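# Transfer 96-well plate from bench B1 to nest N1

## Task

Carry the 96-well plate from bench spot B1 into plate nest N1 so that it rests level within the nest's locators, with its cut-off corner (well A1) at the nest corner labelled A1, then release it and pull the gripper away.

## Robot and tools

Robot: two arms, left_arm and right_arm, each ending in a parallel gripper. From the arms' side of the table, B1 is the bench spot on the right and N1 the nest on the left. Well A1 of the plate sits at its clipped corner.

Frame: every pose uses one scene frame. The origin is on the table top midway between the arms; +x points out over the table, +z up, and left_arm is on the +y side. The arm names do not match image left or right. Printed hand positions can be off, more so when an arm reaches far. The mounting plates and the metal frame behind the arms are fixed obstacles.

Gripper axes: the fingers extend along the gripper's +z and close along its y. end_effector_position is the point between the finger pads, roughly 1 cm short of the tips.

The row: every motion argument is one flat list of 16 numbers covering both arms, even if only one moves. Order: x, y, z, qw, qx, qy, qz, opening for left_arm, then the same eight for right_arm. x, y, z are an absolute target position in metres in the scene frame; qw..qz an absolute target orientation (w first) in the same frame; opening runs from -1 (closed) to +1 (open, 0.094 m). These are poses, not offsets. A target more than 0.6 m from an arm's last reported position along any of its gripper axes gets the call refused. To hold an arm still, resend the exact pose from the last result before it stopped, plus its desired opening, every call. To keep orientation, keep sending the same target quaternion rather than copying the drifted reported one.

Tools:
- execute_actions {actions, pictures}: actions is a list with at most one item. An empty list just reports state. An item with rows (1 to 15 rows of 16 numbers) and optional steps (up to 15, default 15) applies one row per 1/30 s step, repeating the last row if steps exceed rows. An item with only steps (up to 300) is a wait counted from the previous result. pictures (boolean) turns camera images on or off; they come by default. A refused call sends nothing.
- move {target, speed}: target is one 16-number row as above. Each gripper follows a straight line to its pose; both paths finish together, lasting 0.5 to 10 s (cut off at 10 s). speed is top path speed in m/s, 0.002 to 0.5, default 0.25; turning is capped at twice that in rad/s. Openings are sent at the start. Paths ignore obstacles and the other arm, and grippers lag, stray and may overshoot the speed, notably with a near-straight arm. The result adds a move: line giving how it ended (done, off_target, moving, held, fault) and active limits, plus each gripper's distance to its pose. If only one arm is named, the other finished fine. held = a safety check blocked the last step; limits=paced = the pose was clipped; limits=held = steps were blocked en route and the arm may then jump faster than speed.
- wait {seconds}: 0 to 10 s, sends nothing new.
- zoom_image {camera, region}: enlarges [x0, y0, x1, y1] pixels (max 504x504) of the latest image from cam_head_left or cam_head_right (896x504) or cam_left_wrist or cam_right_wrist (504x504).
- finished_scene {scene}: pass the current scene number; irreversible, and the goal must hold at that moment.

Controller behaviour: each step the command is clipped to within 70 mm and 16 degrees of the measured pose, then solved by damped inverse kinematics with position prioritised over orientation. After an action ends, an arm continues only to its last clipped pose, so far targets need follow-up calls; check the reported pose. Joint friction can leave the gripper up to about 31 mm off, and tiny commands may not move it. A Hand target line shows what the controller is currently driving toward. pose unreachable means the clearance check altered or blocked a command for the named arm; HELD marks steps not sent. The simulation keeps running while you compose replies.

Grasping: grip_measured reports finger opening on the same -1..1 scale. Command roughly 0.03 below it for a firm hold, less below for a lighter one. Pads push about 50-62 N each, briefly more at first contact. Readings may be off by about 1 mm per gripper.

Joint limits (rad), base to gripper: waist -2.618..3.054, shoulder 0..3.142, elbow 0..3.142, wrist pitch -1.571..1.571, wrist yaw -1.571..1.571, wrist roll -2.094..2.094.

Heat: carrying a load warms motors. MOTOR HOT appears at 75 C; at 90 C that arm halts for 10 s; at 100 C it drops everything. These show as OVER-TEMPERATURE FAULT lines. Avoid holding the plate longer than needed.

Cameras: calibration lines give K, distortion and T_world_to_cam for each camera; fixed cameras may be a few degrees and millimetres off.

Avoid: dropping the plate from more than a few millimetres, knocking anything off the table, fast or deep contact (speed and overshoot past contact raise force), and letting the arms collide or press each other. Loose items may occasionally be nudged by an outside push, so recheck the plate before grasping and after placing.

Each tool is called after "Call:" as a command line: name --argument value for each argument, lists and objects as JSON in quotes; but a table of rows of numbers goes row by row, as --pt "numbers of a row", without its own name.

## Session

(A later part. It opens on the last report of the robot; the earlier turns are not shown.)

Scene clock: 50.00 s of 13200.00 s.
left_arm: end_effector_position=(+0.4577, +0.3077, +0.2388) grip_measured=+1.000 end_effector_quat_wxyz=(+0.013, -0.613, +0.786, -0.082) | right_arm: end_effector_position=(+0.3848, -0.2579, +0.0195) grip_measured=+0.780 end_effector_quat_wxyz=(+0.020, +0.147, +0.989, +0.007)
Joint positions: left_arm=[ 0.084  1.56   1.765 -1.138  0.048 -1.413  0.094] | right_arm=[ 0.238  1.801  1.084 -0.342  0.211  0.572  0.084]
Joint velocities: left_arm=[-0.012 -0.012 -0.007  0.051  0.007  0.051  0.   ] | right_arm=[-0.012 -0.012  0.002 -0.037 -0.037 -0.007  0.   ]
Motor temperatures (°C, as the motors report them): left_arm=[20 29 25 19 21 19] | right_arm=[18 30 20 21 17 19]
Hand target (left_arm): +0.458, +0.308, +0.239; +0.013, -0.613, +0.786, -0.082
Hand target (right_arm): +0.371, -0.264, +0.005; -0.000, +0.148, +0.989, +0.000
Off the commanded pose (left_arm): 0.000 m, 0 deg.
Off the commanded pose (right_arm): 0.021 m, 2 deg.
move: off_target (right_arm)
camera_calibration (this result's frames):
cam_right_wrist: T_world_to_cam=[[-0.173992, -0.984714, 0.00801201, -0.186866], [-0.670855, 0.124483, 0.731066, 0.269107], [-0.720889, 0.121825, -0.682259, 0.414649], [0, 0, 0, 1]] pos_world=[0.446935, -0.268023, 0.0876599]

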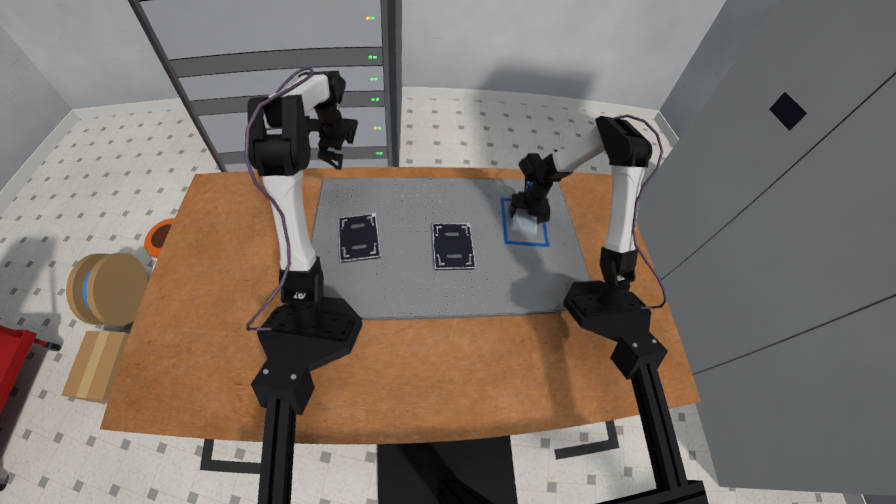

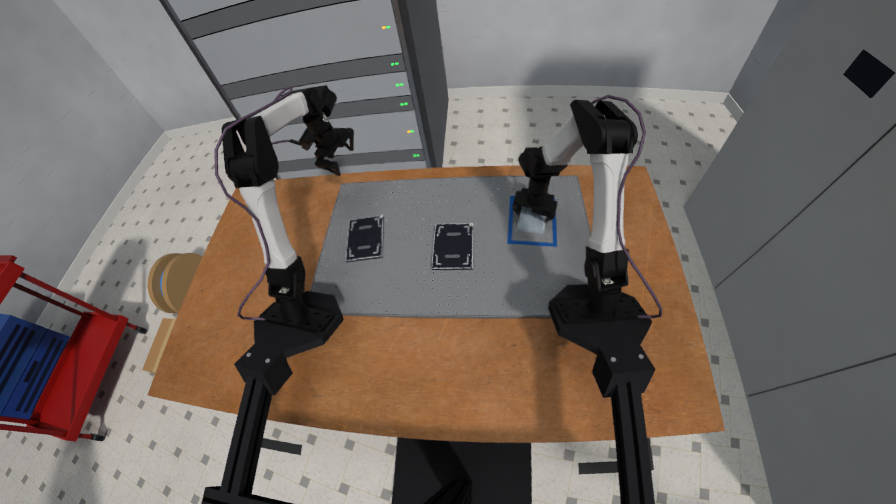

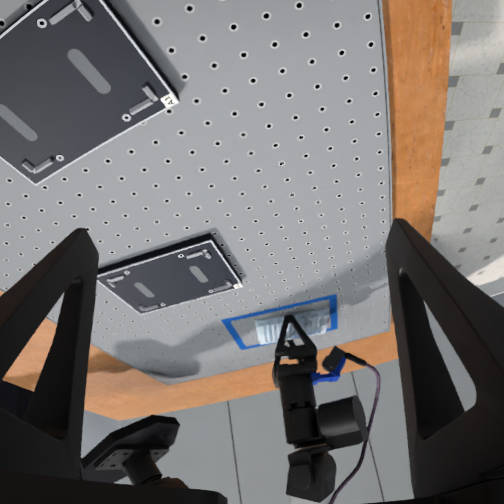

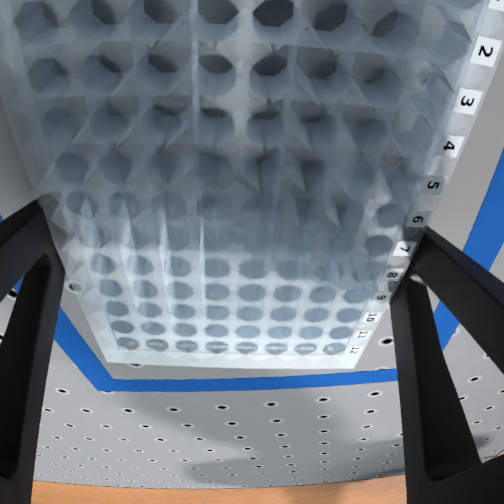

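Call:
zoom_image --camera "cam_left_wrist" --region '[0, 0, 300, 330]'

Call:
move --target '[0.4577,0.3077,0.2388,0.013,-0.613,0.786,-0.082,1, 0.36,-0.2,0.12,0,0.05,0.999,0,0.74]' --speed 0.1

Region (0, 0, 300, 330) of cam_left_wrist's 504x504 image, scaled by 1.527, with more detail than that image has; it fills the left 458 columns of this view, and the rest is white.

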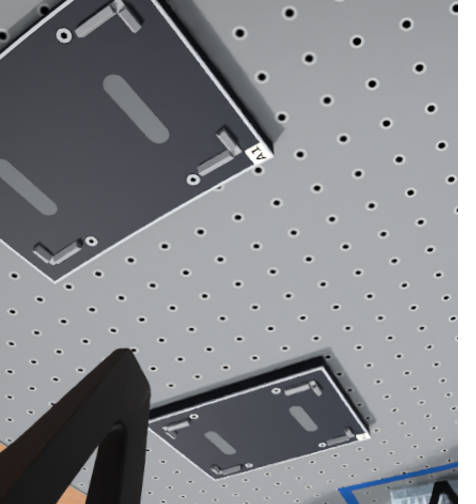

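Scene clock: 54.27 s of 13200.00 s.
left_arm: end_effector_position=(+0.4577, +0.3077, +0.2388) grip_measured=+1.000 end_effector_quat_wxyz=(+0.013, -0.613, +0.786, -0.082) | right_arm: end_effector_position=(+0.3553, -0.2014, +0.1093) grip_measured=+0.780 end_effector_quat_wxyz=(-0.010, +0.045, +0.999, -0.005)
Joint positions: left_arm=[ 0.084  1.56   1.765 -1.138  0.048 -1.413  0.094] | right_arm=[ 0.493  1.649  1.204 -0.741  0.313  0.621  0.084]
Joint velocities: left_arm=[ 0.002 -0.012 -0.002 -0.022 -0.051 -0.022  0.   ] | right_arm=[ 0.007 -0.012  0.022 -0.051  0.022 -0.095 -0.   ]
Motor temperatures (°C, as the motors report them): left_arm=[20 30 25 19 21 19] | right_arm=[18 31 21 21 17 19]
Hand target (left_arm): +0.458, +0.308, +0.239; +0.013, -0.613, +0.786, -0.082
Hand target (right_arm): +0.362, -0.200, +0.119; +0.001, +0.049, +0.999, -0.001
Off the commanded pose (left_arm): 0.000 m, 0 deg.
Off the commanded pose (right_arm): 0.012 m, 1 deg.
move: off_target (right_arm)
camera_calibration (this result's frames):
cam_right_wrist: T_world_to_cam=[[0.0317205, -0.999032, 0.0304613, -0.215454], [-0.637848, 0.00323021, 0.770156, 0.136187], [-0.769509, -0.0438594, -0.637128, 0.426749], [0, 0, 0, 1]] pos_world=[0.422088, -0.196969, 0.173571]

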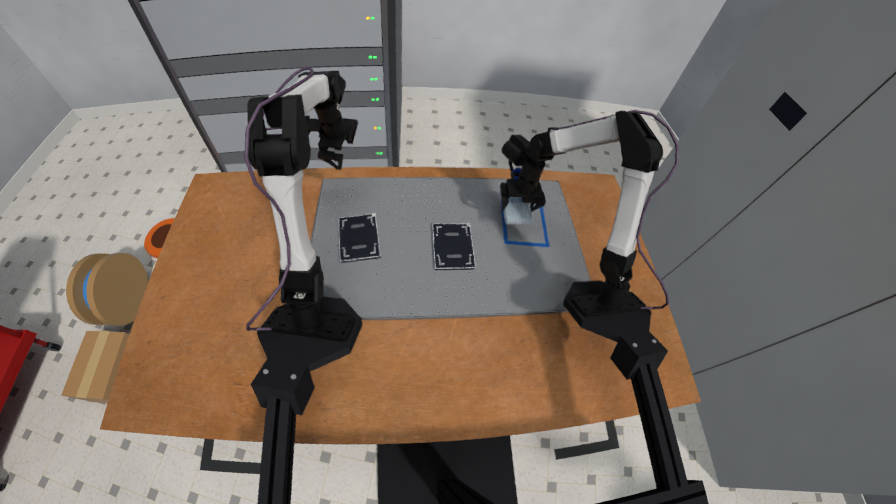

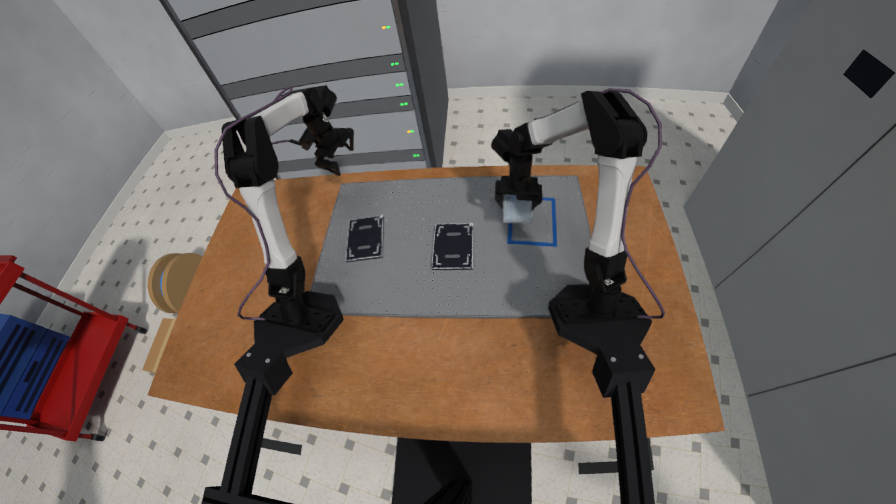

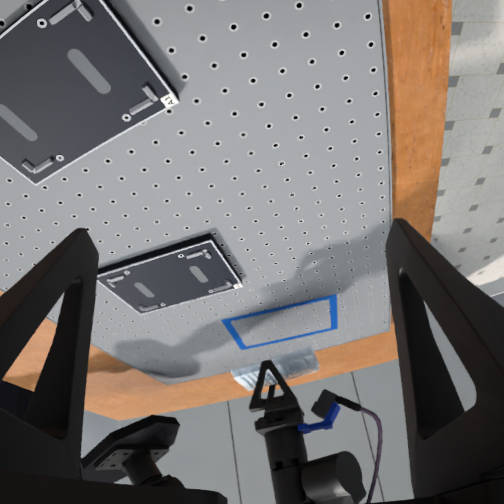

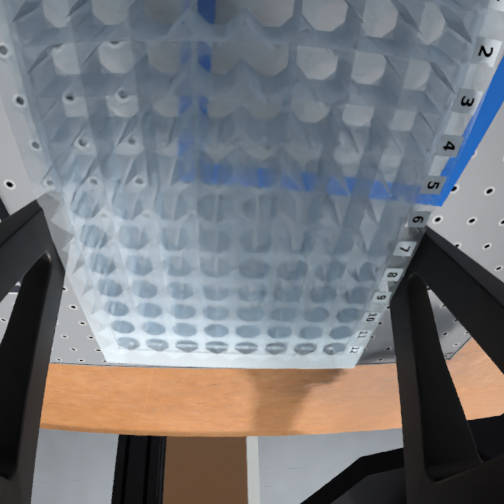

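Call:
move --target '[0.25,0.40,0.25,0,0,1,0,1, 0.31,0.12,0.09,0,-0.03,1,0,0.74]' --speed 0.12

Scene clock: 65.47 s of 13200.00 s.
left_arm: end_effector_position=(+0.2602, +0.4036, +0.2534) grip_measured=+1.000 end_effector_quat_wxyz=(+0.012, -0.001, +1.000, +0.004) | right_arm: end_effector_position=(+0.3164, +0.1168, +0.0934) grip_measured=+0.780 end_effector_quat_wxyz=(+0.021, -0.024, +0.999, +0.036)
Joint positions: left_arm=[ 0.546  0.919  1.065 -1.209  0.167  0.311  0.094] | right_arm=[ 1.024  2.788  2.828 -1.327  0.476  0.985  0.084]
Joint velocities: left_arm=[-0.007 -0.007 -0.007 -0.022  0.051  0.022  0.   ] | right_arm=[ 0.002 -0.002 -0.042  0.11   0.022  0.007 -0.   ]
Motor temperatures (°C, as the motors report them): left_arm=[20 30 26 19 21 19] | right_arm=[18 33 22 21 17 19]
Hand target (left_arm): +0.252, +0.402, +0.252; +0.004, -0.002, +1.000, -0.001
Hand target (right_arm): +0.312, +0.120, +0.087; +0.025, -0.031, +0.999, +0.033
Off the commanded pose (left_arm): 0.011 m, 1 deg.
Off the commanded pose (right_arm): 0.008 m, 5 deg.
elbow stopped short (right arm): the move would have taken joint 3 (elbow) straighter than the controller allows; a more bent joint 3 avoids this.
After step 90, 2.10 s passed at rest.
move: off_target (left_arm, right_arm)
camera_calibration (this result's frames):
cam_left_wrist: T_world_to_cam=[[-0.0292412, -0.999145, -0.0292186, 0.411286], [-0.648273, -0.00329363, 0.761401, -0.0183215], [-0.760847, 0.0412059, -0.647622, 0.462794], [0, 0, 0, 1]] pos_world=[0.352265, 0.391804, 0.325683]
cam_right_wrist: T_world_to_cam=[[0.167721, -0.984945, -0.0418688, 0.0661919], [-0.677082, -0.145958, 0.721288, 0.157024], [-0.71654, -0.0926264, -0.691369, 0.394638], [0, 0, 0, 1]] pos_world=[0.377991, 0.124668, 0.162353]

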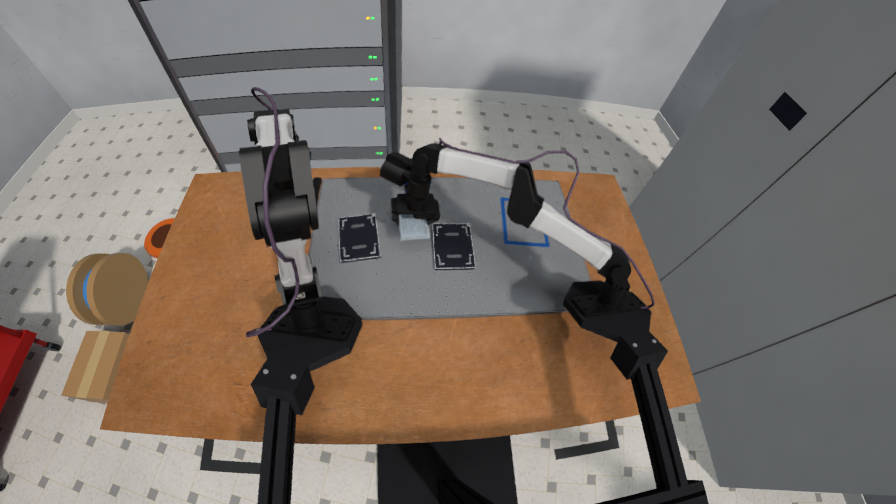

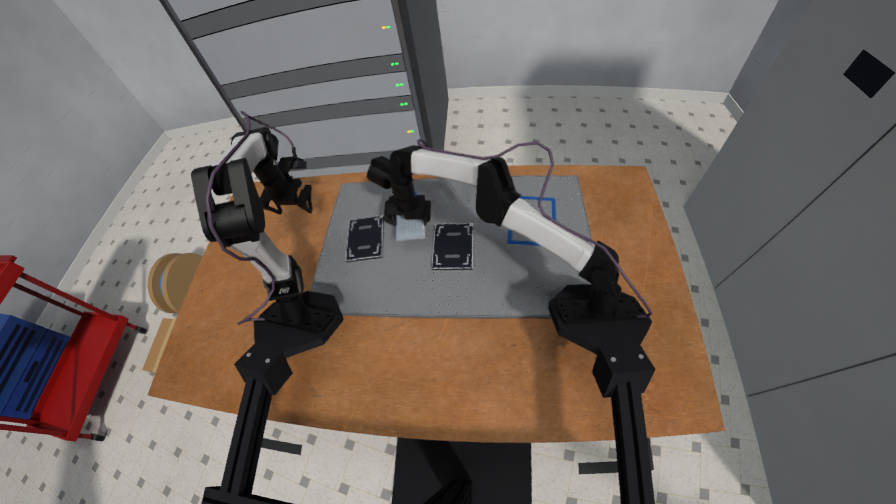

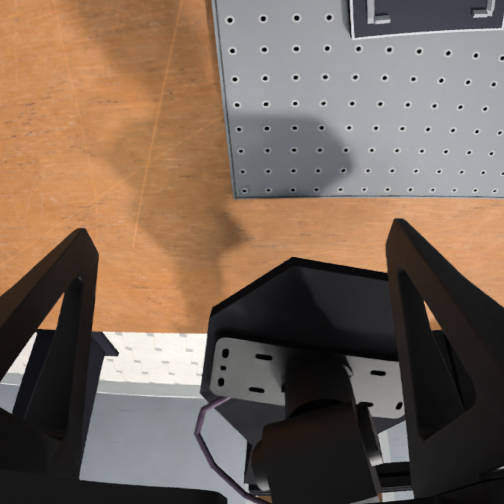

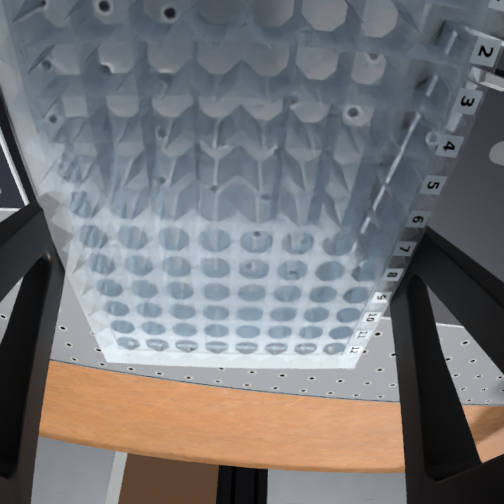

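Call:
move --target '[0.25,0.40,0.25,0,0,1,0,1, 0.31,0.135,0.03,0,-0.03,1,0,0.74]' --speed 0.04

Call:
zoom_image --camera "cam_head_left" --region '[320, 170, 520, 290]'

Scene clock: 69.97 s of 13200.00 s.
left_arm: end_effector_position=(+0.2574, +0.4030, +0.2509) grip_measured=+1.000 end_effector_quat_wxyz=(+0.007, -0.001, +1.000, +0.002) | right_arm: end_effector_position=(+0.3059, +0.1334, +0.0406) grip_measured=+0.780 end_effector_quat_wxyz=(+0.029, -0.034, +0.998, +0.043)
Joint positions: left_arm=[ 0.546  0.919  1.055 -1.209  0.168  0.313  0.094] | right_arm=[ 1.009  2.896  2.828 -1.189  0.475  0.937  0.084]
Joint velocities: left_arm=[-0.017 -0.002 -0.007  0.022 -0.007  0.007  0.   ] | right_arm=[ 0.007 -0.002 -0.027  0.081  0.022 -0.007  0.   ]
Motor temperatures (°C, as the motors report them): left_arm=[20 29 26 19 21 19] | right_arm=[19 35 22 21 17 19]
Hand target (left_arm): +0.250, +0.400, +0.250; -0.000, -0.000, +1.000, +0.000
Hand target (right_arm): +0.309, +0.133, +0.030; +0.027, -0.030, +0.998, +0.045
Off the commanded pose (left_arm): 0.008 m, 1 deg.
Off the commanded pose (right_arm): 0.011 m, 6 deg.
elbow stopped short (right arm): the move would have taken joint 3 (elbow) straighter than the controller allows; a more bent joint 3 avoids this.
move: off_target (right_arm)
camera_calibration (this result's frames):
cam_left_wrist: T_world_to_cam=[[-0.030462, -0.999221, -0.0250909, 0.409857], [-0.641068, 0.000271558, 0.767484, -0.0229968], [-0.766879, 0.0394641, -0.640577, 0.459619], [0, 0, 0, 1]] pos_world=[0.350215, 0.391406, 0.322355]
cam_right_wrist: T_world_to_cam=[[0.18872, -0.980611, -0.0527972, 0.0755539], [-0.684708, -0.169932, 0.70873, 0.196453], [-0.70396, -0.0976006, -0.703502, 0.34944], [0, 0, 0, 1]] pos_world=[0.366247, 0.141578, 0.110589]

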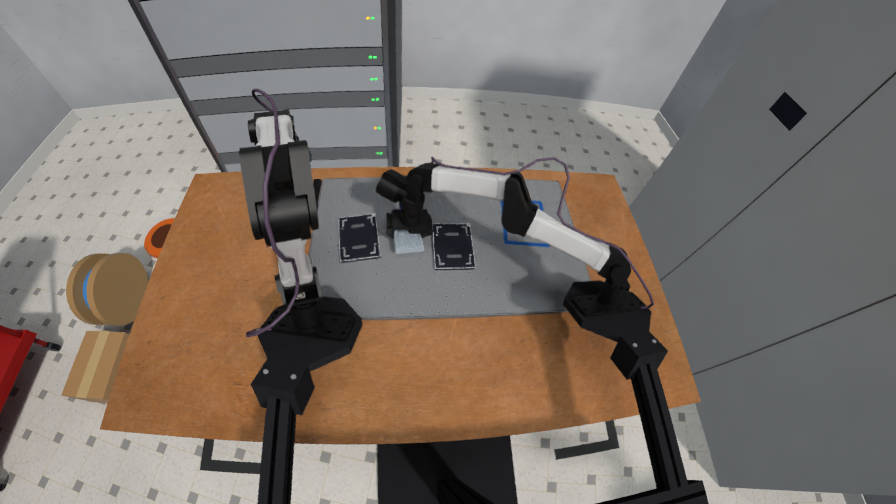

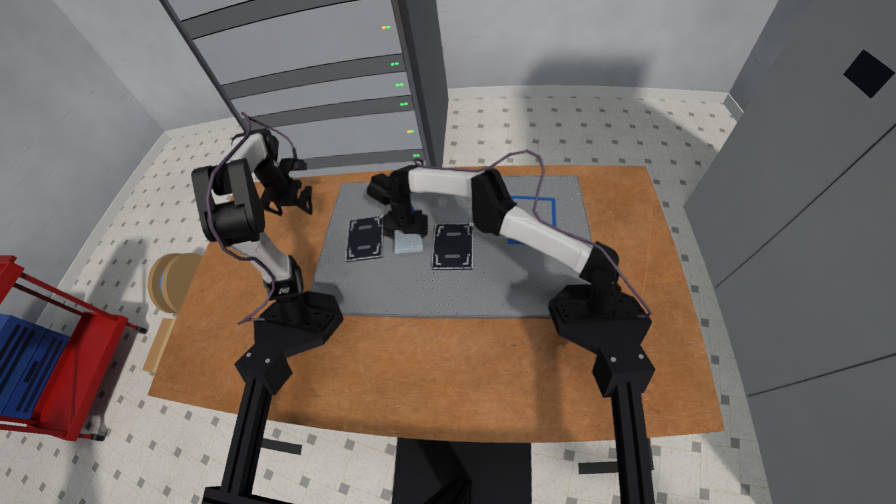

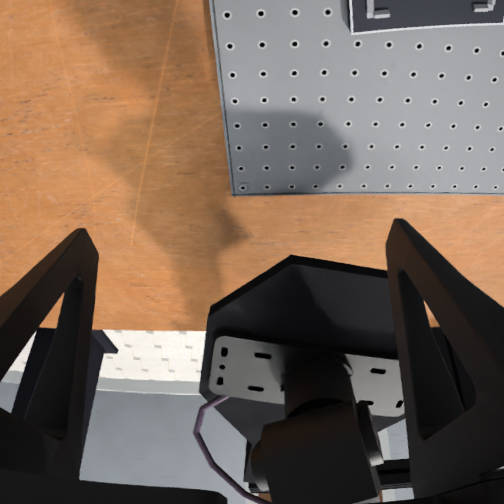

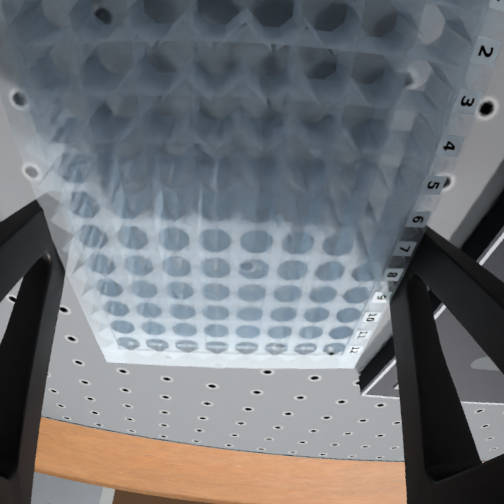

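Region (320, 170, 520, 290) of cam_head_left's 896x504 image, scaled by 2.520, with more detail than that image has; it fills the top 302 rows of this view, and the rest is white.

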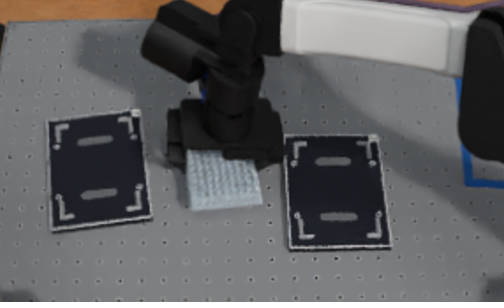

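Clear enough. Lower.

Call:
move --target '[0.25,0.40,0.25,0,0,1,0,1, 0.30,0.135,0.008,0,-0.03,1,0,0.74]' --speed 0.02

Scene clock: 74.33 s of 13200.00 s.
left_arm: end_effector_position=(+0.2574, +0.4030, +0.2509) grip_measured=+1.000 end_effector_quat_wxyz=(+0.007, -0.001, +1.000, +0.002) | right_arm: end_effector_position=(+0.2963, +0.1362, +0.0222) grip_measured=+0.780 end_effector_quat_wxyz=(+0.026, -0.037, +0.998, +0.040)
Joint positions: left_arm=[ 0.546  0.919  1.055 -1.209  0.168  0.313  0.094] | right_arm=[ 1.009  2.936  2.828 -1.159  0.473  0.936  0.084]
Joint velocities: left_arm=[-0.012 -0.002 -0.007  0.022  0.022 -0.007  0.   ] | right_arm=[ 0.012  0.007 -0.002  0.037  0.022 -0.022 -0.   ]
Motor temperatures (°C, as the motors report them): left_arm=[20 28 26 19 21 19] | right_arm=[20 37 23 21 17 19]
Hand target (left_arm): +0.250, +0.400, +0.250; -0.000, -0.000, +1.000, +0.000
Hand target (right_arm): +0.299, +0.133, +0.008; +0.023, -0.030, +0.999, +0.039
Off the commanded pose (left_arm): 0.008 m, 1 deg.
Off the commanded pose (right_arm): 0.015 m, 5 deg.
elbow stopped short (right arm): the move would have taken joint 3 (elbow) straighter than the controller allows; a more bent joint 3 avoids this.
move: off_target (right_arm)
camera_calibration (this result's frames):
cam_left_wrist: T_world_to_cam=[[-0.030462, -0.999221, -0.0250909, 0.409857], [-0.641068, 0.000271558, 0.767484, -0.0229968], [-0.766879, 0.0394641, -0.640577, 0.459619], [0, 0, 0, 1]] pos_world=[0.350215, 0.391406, 0.322355]
cam_right_wrist: T_world_to_cam=[[0.193996, -0.979848, -0.047568, 0.0773561], [-0.679712, -0.16922, 0.713692, 0.20171], [-0.70736, -0.106121, -0.698842, 0.332032], [0, 0, 0, 1]] pos_world=[0.356964, 0.145166, 0.0917591]

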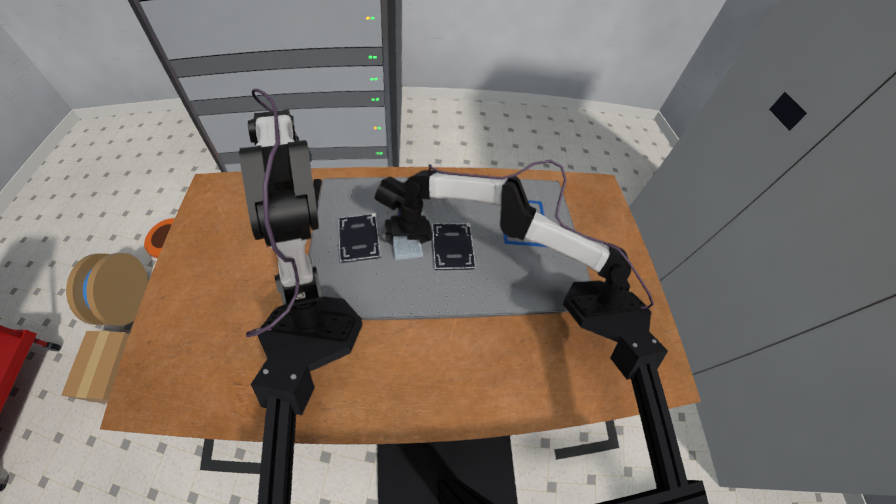

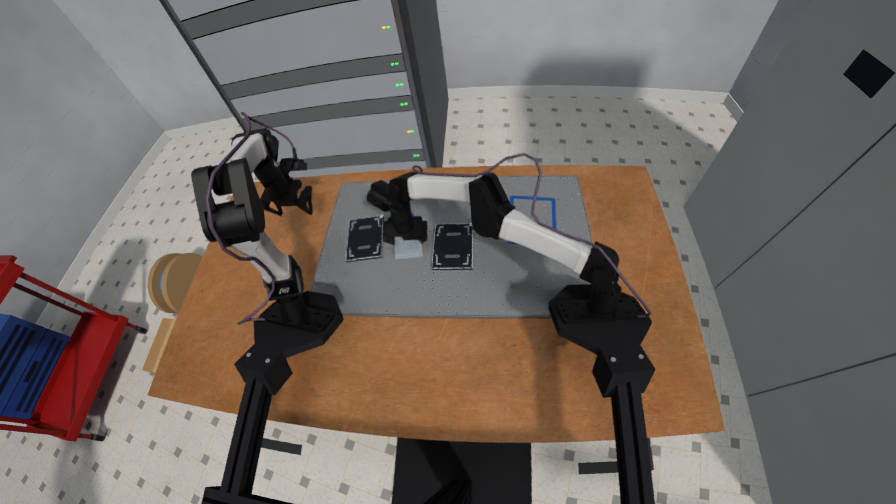

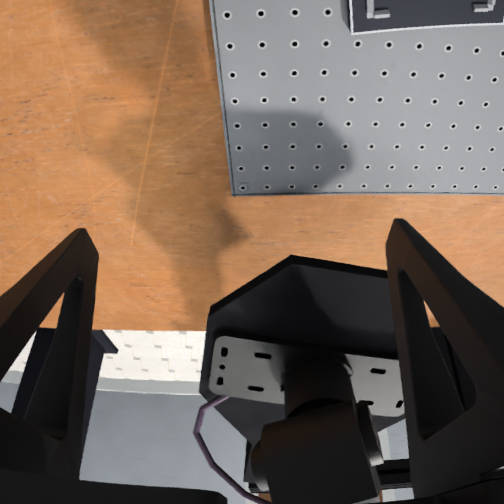

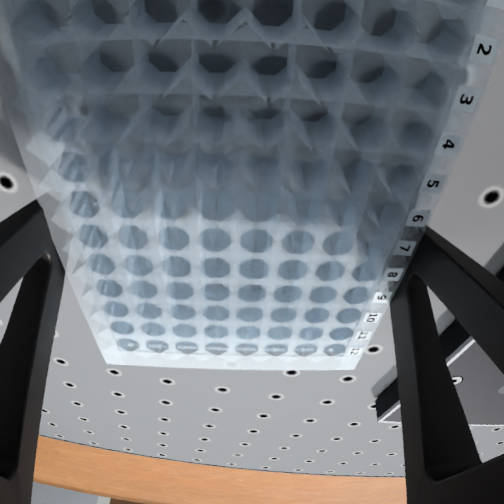

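Release, lift, retreat.

Call:
move --target '[0.25,0.40,0.25,0,0,1,0,1, 0.30,0.135,0.012,0,-0.03,1,0,1]' --speed 0.02

Call:
move --target '[0.25,0.40,0.25,0,0,1,0,1, 0.30,0.135,0.09,0,-0.03,1,0,1]' --speed 0.08

Call:
move --target '[0.25,0.40,0.25,0,0,1,0,1, 0.30,-0.35,0.2,0,0,1,0,1]'

Call:
move --target '[0.35,0.135,0.15,0,0,1,0,1, 0.30,-0.35,0.2,0,0,1,0,1]'

Scene clock: 80.07 s of 13200.00 s.
left_arm: end_effector_position=(+0.2574, +0.4030, +0.2509) grip_measured=+1.000 end_effector_quat_wxyz=(+0.007, -0.001, +1.000, +0.002) | right_arm: end_effector_position=(+0.2958, +0.1366, +0.0225) grip_measured=+1.000 end_effector_quat_wxyz=(+0.026, -0.037, +0.998, +0.040)
Joint positions: left_arm=[ 0.546  0.919  1.055 -1.209  0.168  0.313  0.094] | right_arm=[ 1.01   2.936  2.828 -1.159  0.473  0.936  0.094]
Joint velocities: left_arm=[-0.007 -0.017 -0.007  0.022 -0.066  0.007  0.   ] | right_arm=[-0.002 -0.002 -0.012 -0.051 -0.007 -0.051  0.   ]
Motor temperatures (°C, as the motors report them): left_arm=[20 27 26 19 21 19] | right_arm=[20 39 23 21 17 19]
Hand target (left_arm): +0.250, +0.400, +0.250; -0.000, -0.000, +1.000, +0.000
Hand target (right_arm): +0.299, +0.134, +0.012; +0.023, -0.030, +0.998, +0.040
Off the commanded pose (left_arm): 0.008 m, 1 deg.
Off the commanded pose (right_arm): 0.011 m, 6 deg.
elbow stopped short (right arm): the move would have taken joint 3 (elbow) straighter than the controller allows; a more bent joint 3 avoids this.
After step 90, 0.10 s passed at rest.
move: off_target (right_arm)
camera_calibration (this result's frames):
cam_left_wrist: T_world_to_cam=[[-0.030462, -0.999221, -0.0250909, 0.409857], [-0.641068, 0.000271558, 0.767484, -0.0229968], [-0.766879, 0.0394641, -0.640577, 0.459619], [0, 0, 0, 1]] pos_world=[0.350215, 0.391406, 0.322355]
cam_right_wrist: T_world_to_cam=[[0.194815, -0.979647, -0.0483591, 0.0776475], [-0.67973, -0.170389, 0.713397, 0.201437], [-0.707117, -0.106109, -0.69909, 0.331908], [0, 0, 0, 1]] pos_world=[0.356494, 0.145608, 0.092084]

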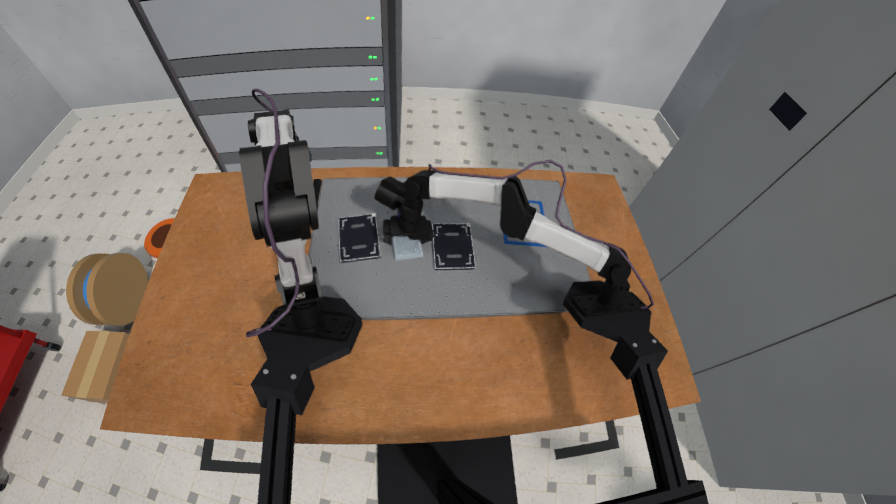

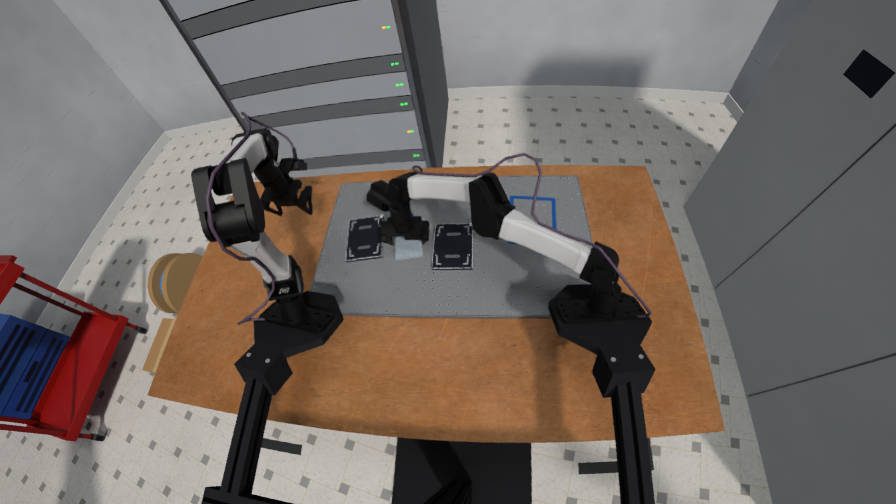

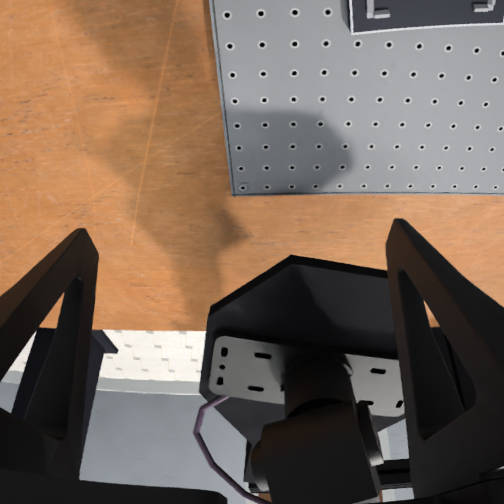

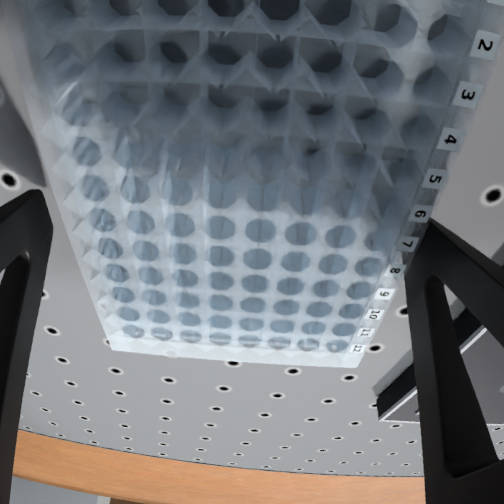

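Scene clock: 81.30 s of 13200.00 s.
left_arm: end_effector_position=(+0.2574, +0.4030, +0.2509) grip_measured=+1.000 end_effector_quat_wxyz=(+0.007, -0.001, +1.000, +0.002) | right_arm: end_effector_position=(+0.2953, +0.1344, +0.0779) grip_measured=+1.000 end_effector_quat_wxyz=(+0.022, -0.036, +0.998, +0.045)
Joint positions: left_arm=[ 0.546  0.919  1.055 -1.209  0.168  0.313  0.094] | right_arm=[ 1.052  2.838  2.828 -1.274  0.473  0.983  0.094]
Joint velocities: left_arm=[ 0.007 -0.002 -0.012 -0.022  0.051  0.022  0.   ] | right_arm=[ 0.002  0.007  0.012  0.007 -0.037  0.037  0.   ]
Motor temperatures (°C, as the motors report them): left_arm=[20 27 26 19 21 19] | right_arm=[20 40 24 21 17 19]
Hand target (left_arm): +0.250, +0.400, +0.250; -0.000, -0.000, +1.000, +0.000
Hand target (right_arm): +0.300, +0.135, +0.090; +0.029, -0.030, +0.998, +0.051
Off the commanded pose (left_arm): 0.008 m, 1 deg.
Off the commanded pose (right_arm): 0.013 m, 6 deg.
elbow stopped short (right arm): the move would have taken joint 3 (elbow) straighter than the controller allows; a more bent joint 3 avoids this.
move: off_target (right_arm)
camera_calibration (this result's frames):
cam_left_wrist: T_world_to_cam=[[-0.030462, -0.999221, -0.0250909, 0.409857], [-0.641068, 0.000271558, 0.767484, -0.0229968], [-0.766879, 0.0394641, -0.640577, 0.459619], [0, 0, 0, 1]] pos_world=[0.350215, 0.391406, 0.322355]
cam_right_wrist: T_world_to_cam=[[0.19251, -0.979513, -0.0591101, 0.0797], [-0.673488, -0.175695, 0.718015, 0.15965], [-0.71369, -0.0984153, -0.693514, 0.37049], [0, 0, 0, 1]] pos_world=[0.356594, 0.142579, 0.14702]

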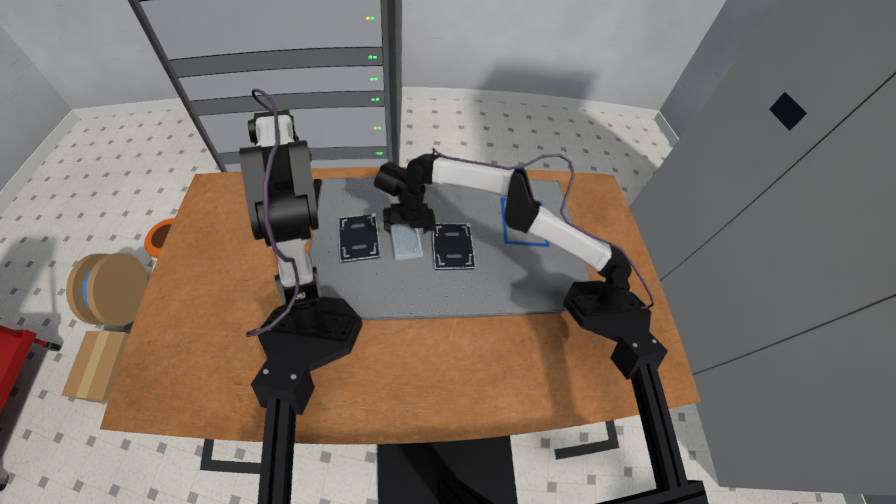

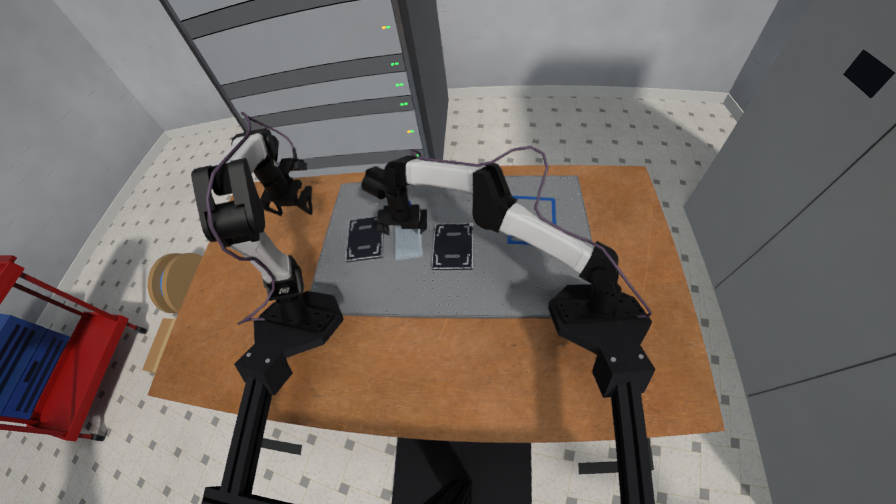

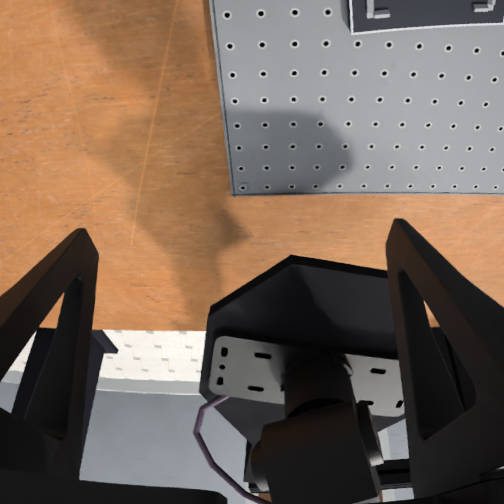

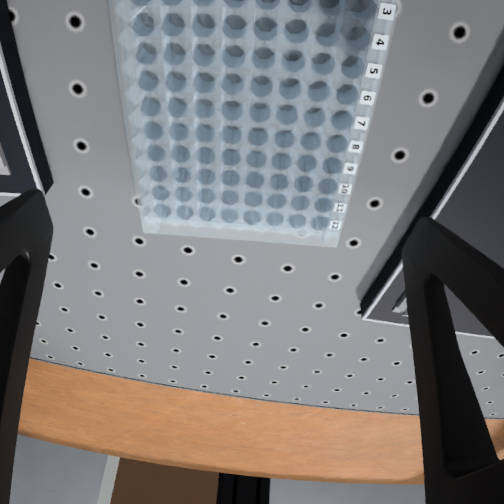

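Scene clock: 84.03 s of 13200.00 s.
left_arm: end_effector_position=(+0.2574, +0.4030, +0.2509) grip_measured=+1.000 end_effector_quat_wxyz=(+0.007, -0.001, +1.000, +0.002) | right_arm: end_effector_position=(+0.3061, -0.3464, +0.2032) grip_measured=+1.000 end_effector_quat_wxyz=(+0.002, +0.003, +1.000, +0.003)
Joint positions: left_arm=[ 0.546  0.919  1.055 -1.209  0.168  0.313  0.094] | right_arm=[ 0.091  1.045  0.977 -1.007  0.132  0.159  0.094]
Joint velocities: left_arm=[ 0.012  0.002 -0.012  0.007 -0.007 -0.051  0.   ] | right_arm=[-0.017 -0.012 -0.002 -0.007  0.081 -0.037  0.   ]
Motor temperatures (°C, as the motors report them): left_arm=[20 27 26 19 21 19] | right_arm=[20 40 23 21 17 19]
Hand target (left_arm): +0.250, +0.400, +0.250; -0.000, -0.000, +1.000, +0.000
Hand target (right_arm): +0.299, -0.349, +0.203; -0.006, +0.003, +1.000, +0.005
Off the commanded pose (left_arm): 0.008 m, 1 deg.
Off the commanded pose (right_arm): 0.008 m, 1 deg.
move: done
camera_calibration (this result's frames):
cam_left_wrist: T_world_to_cam=[[-0.030462, -0.999221, -0.0250909, 0.409857], [-0.641068, 0.000271558, 0.767484, -0.0229968], [-0.766879, 0.0394641, -0.640577, 0.459619], [0, 0, 0, 1]] pos_world=[0.350215, 0.391406, 0.322355]
cam_right_wrist: T_world_to_cam=[[0.113967, -0.993348, 0.0165007, -0.381992], [-0.653157, -0.0624008, 0.754647, 0.0180919], [-0.748597, -0.0967821, -0.655923, 0.421362], [0, 0, 0, 1]] pos_world=[0.370782, -0.337542, 0.269031]

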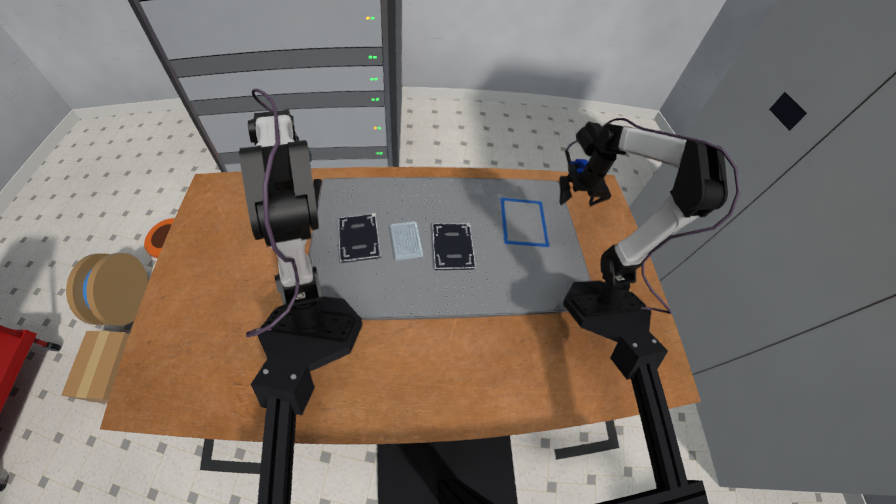

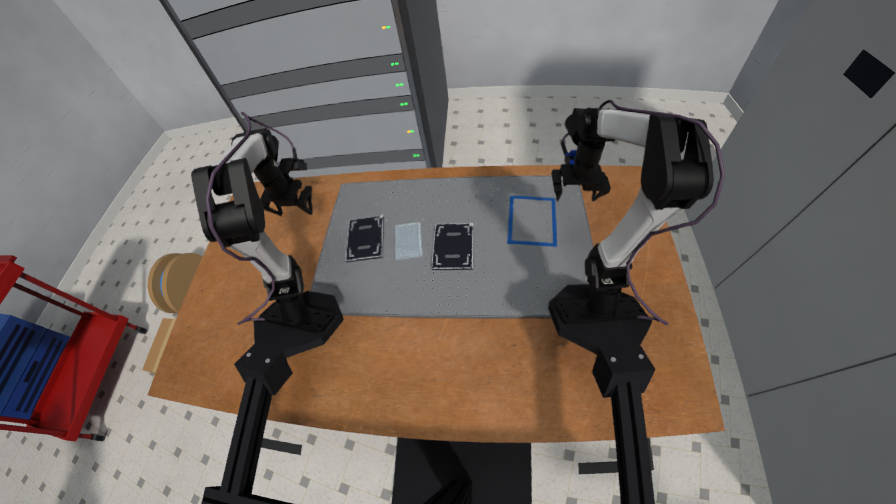

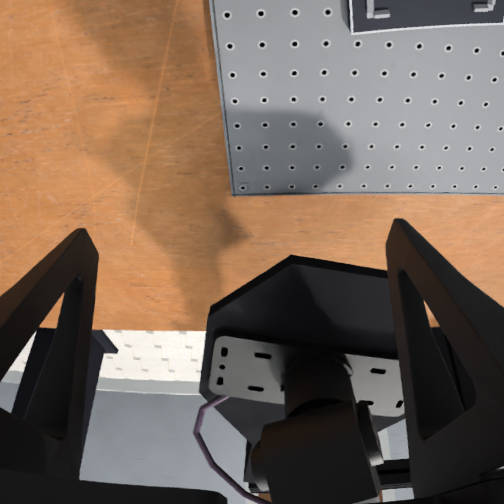

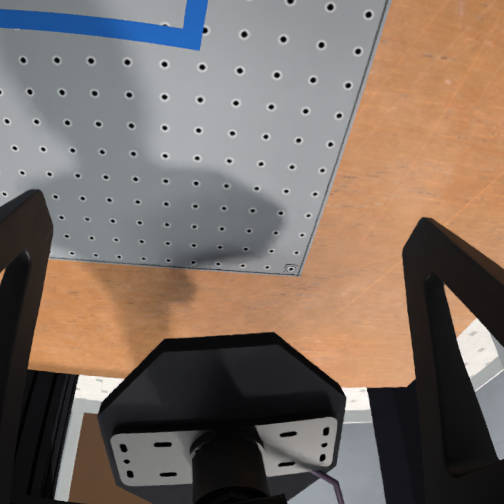

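Scene clock: 85.80 s of 13200.00 s.
left_arm: end_effector_position=(+0.3410, +0.1365, +0.1462) grip_measured=+1.000 end_effector_quat_wxyz=(-0.012, +0.007, +1.000, +0.006) | right_arm: end_effector_position=(+0.3061, -0.3464, +0.2032) grip_measured=+1.000 end_effector_quat_wxyz=(+0.002, -0.001, +1.000, +0.003)
Joint positions: left_arm=[-0.537  1.71   1.455 -0.95  -0.329 -0.651  0.094] | right_arm=[ 0.091  1.045  0.977 -1.007  0.132  0.151  0.094]
Joint velocities: left_arm=[ 0.002 -0.012  0.002 -0.022 -0.037 -0.051  0.   ] | right_arm=[ 0.012 -0.002 -0.027  0.037 -0.037  0.066  0.   ]
Motor temperatures (°C, as the motors report them): left_arm=[20 27 26 19 21 19] | right_arm=[20 40 23 21 17 19]
Hand target (left_arm): +0.346, +0.134, +0.149; -0.004, +0.003, +1.000, +0.006
Hand target (right_arm): +0.300, -0.350, +0.200; -0.000, -0.000, +1.000, -0.000
Off the commanded pose (left_arm): 0.010 m, 2 deg.
Off the commanded pose (right_arm): 0.008 m, 0 deg.
move: done
camera_calibration (this result's frames):
cam_left_wrist: T_world_to_cam=[[-0.0483393, -0.998302, -0.0325091, 0.150581], [-0.612075, 0.00388599, 0.79079, 0.09721], [-0.789321, 0.0581243, -0.611224, 0.467948], [0, 0, 0, 1]] pos_world=[0.43614, 0.122748, 0.214044]
cam_right_wrist: T_world_to_cam=[[0.122298, -0.992356, 0.0165352, -0.384205], [-0.652654, -0.0678592, 0.754611, 0.0160545], [-0.747721, -0.103079, -0.655964, 0.418921], [0, 0, 0, 1]] pos_world=[0.370701, -0.336997, 0.269035]

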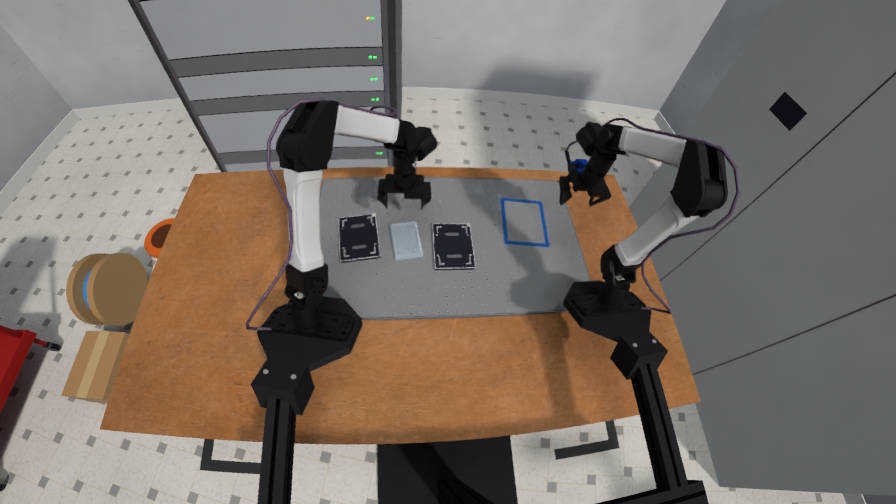

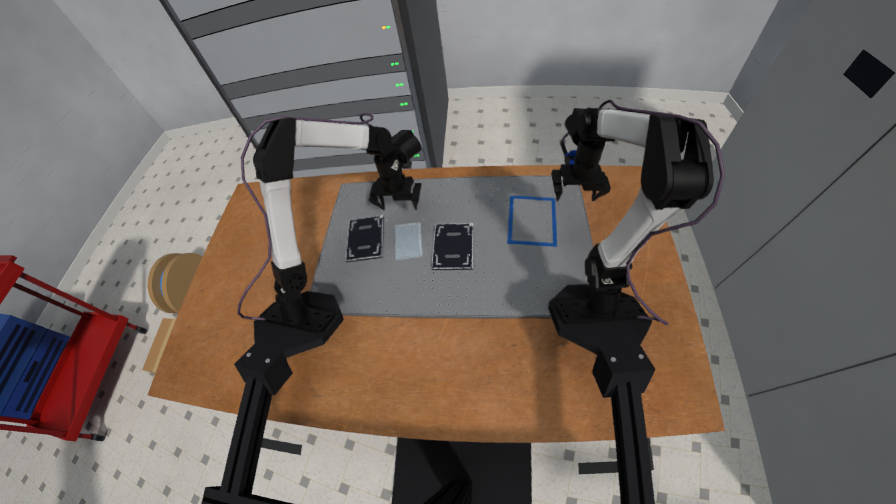

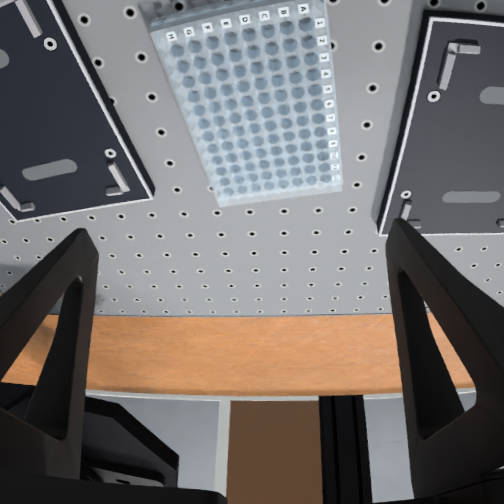

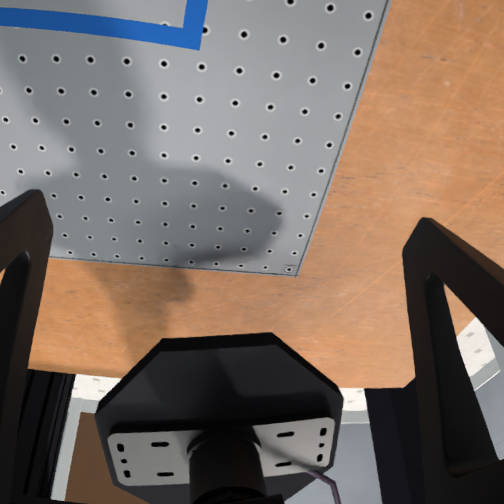

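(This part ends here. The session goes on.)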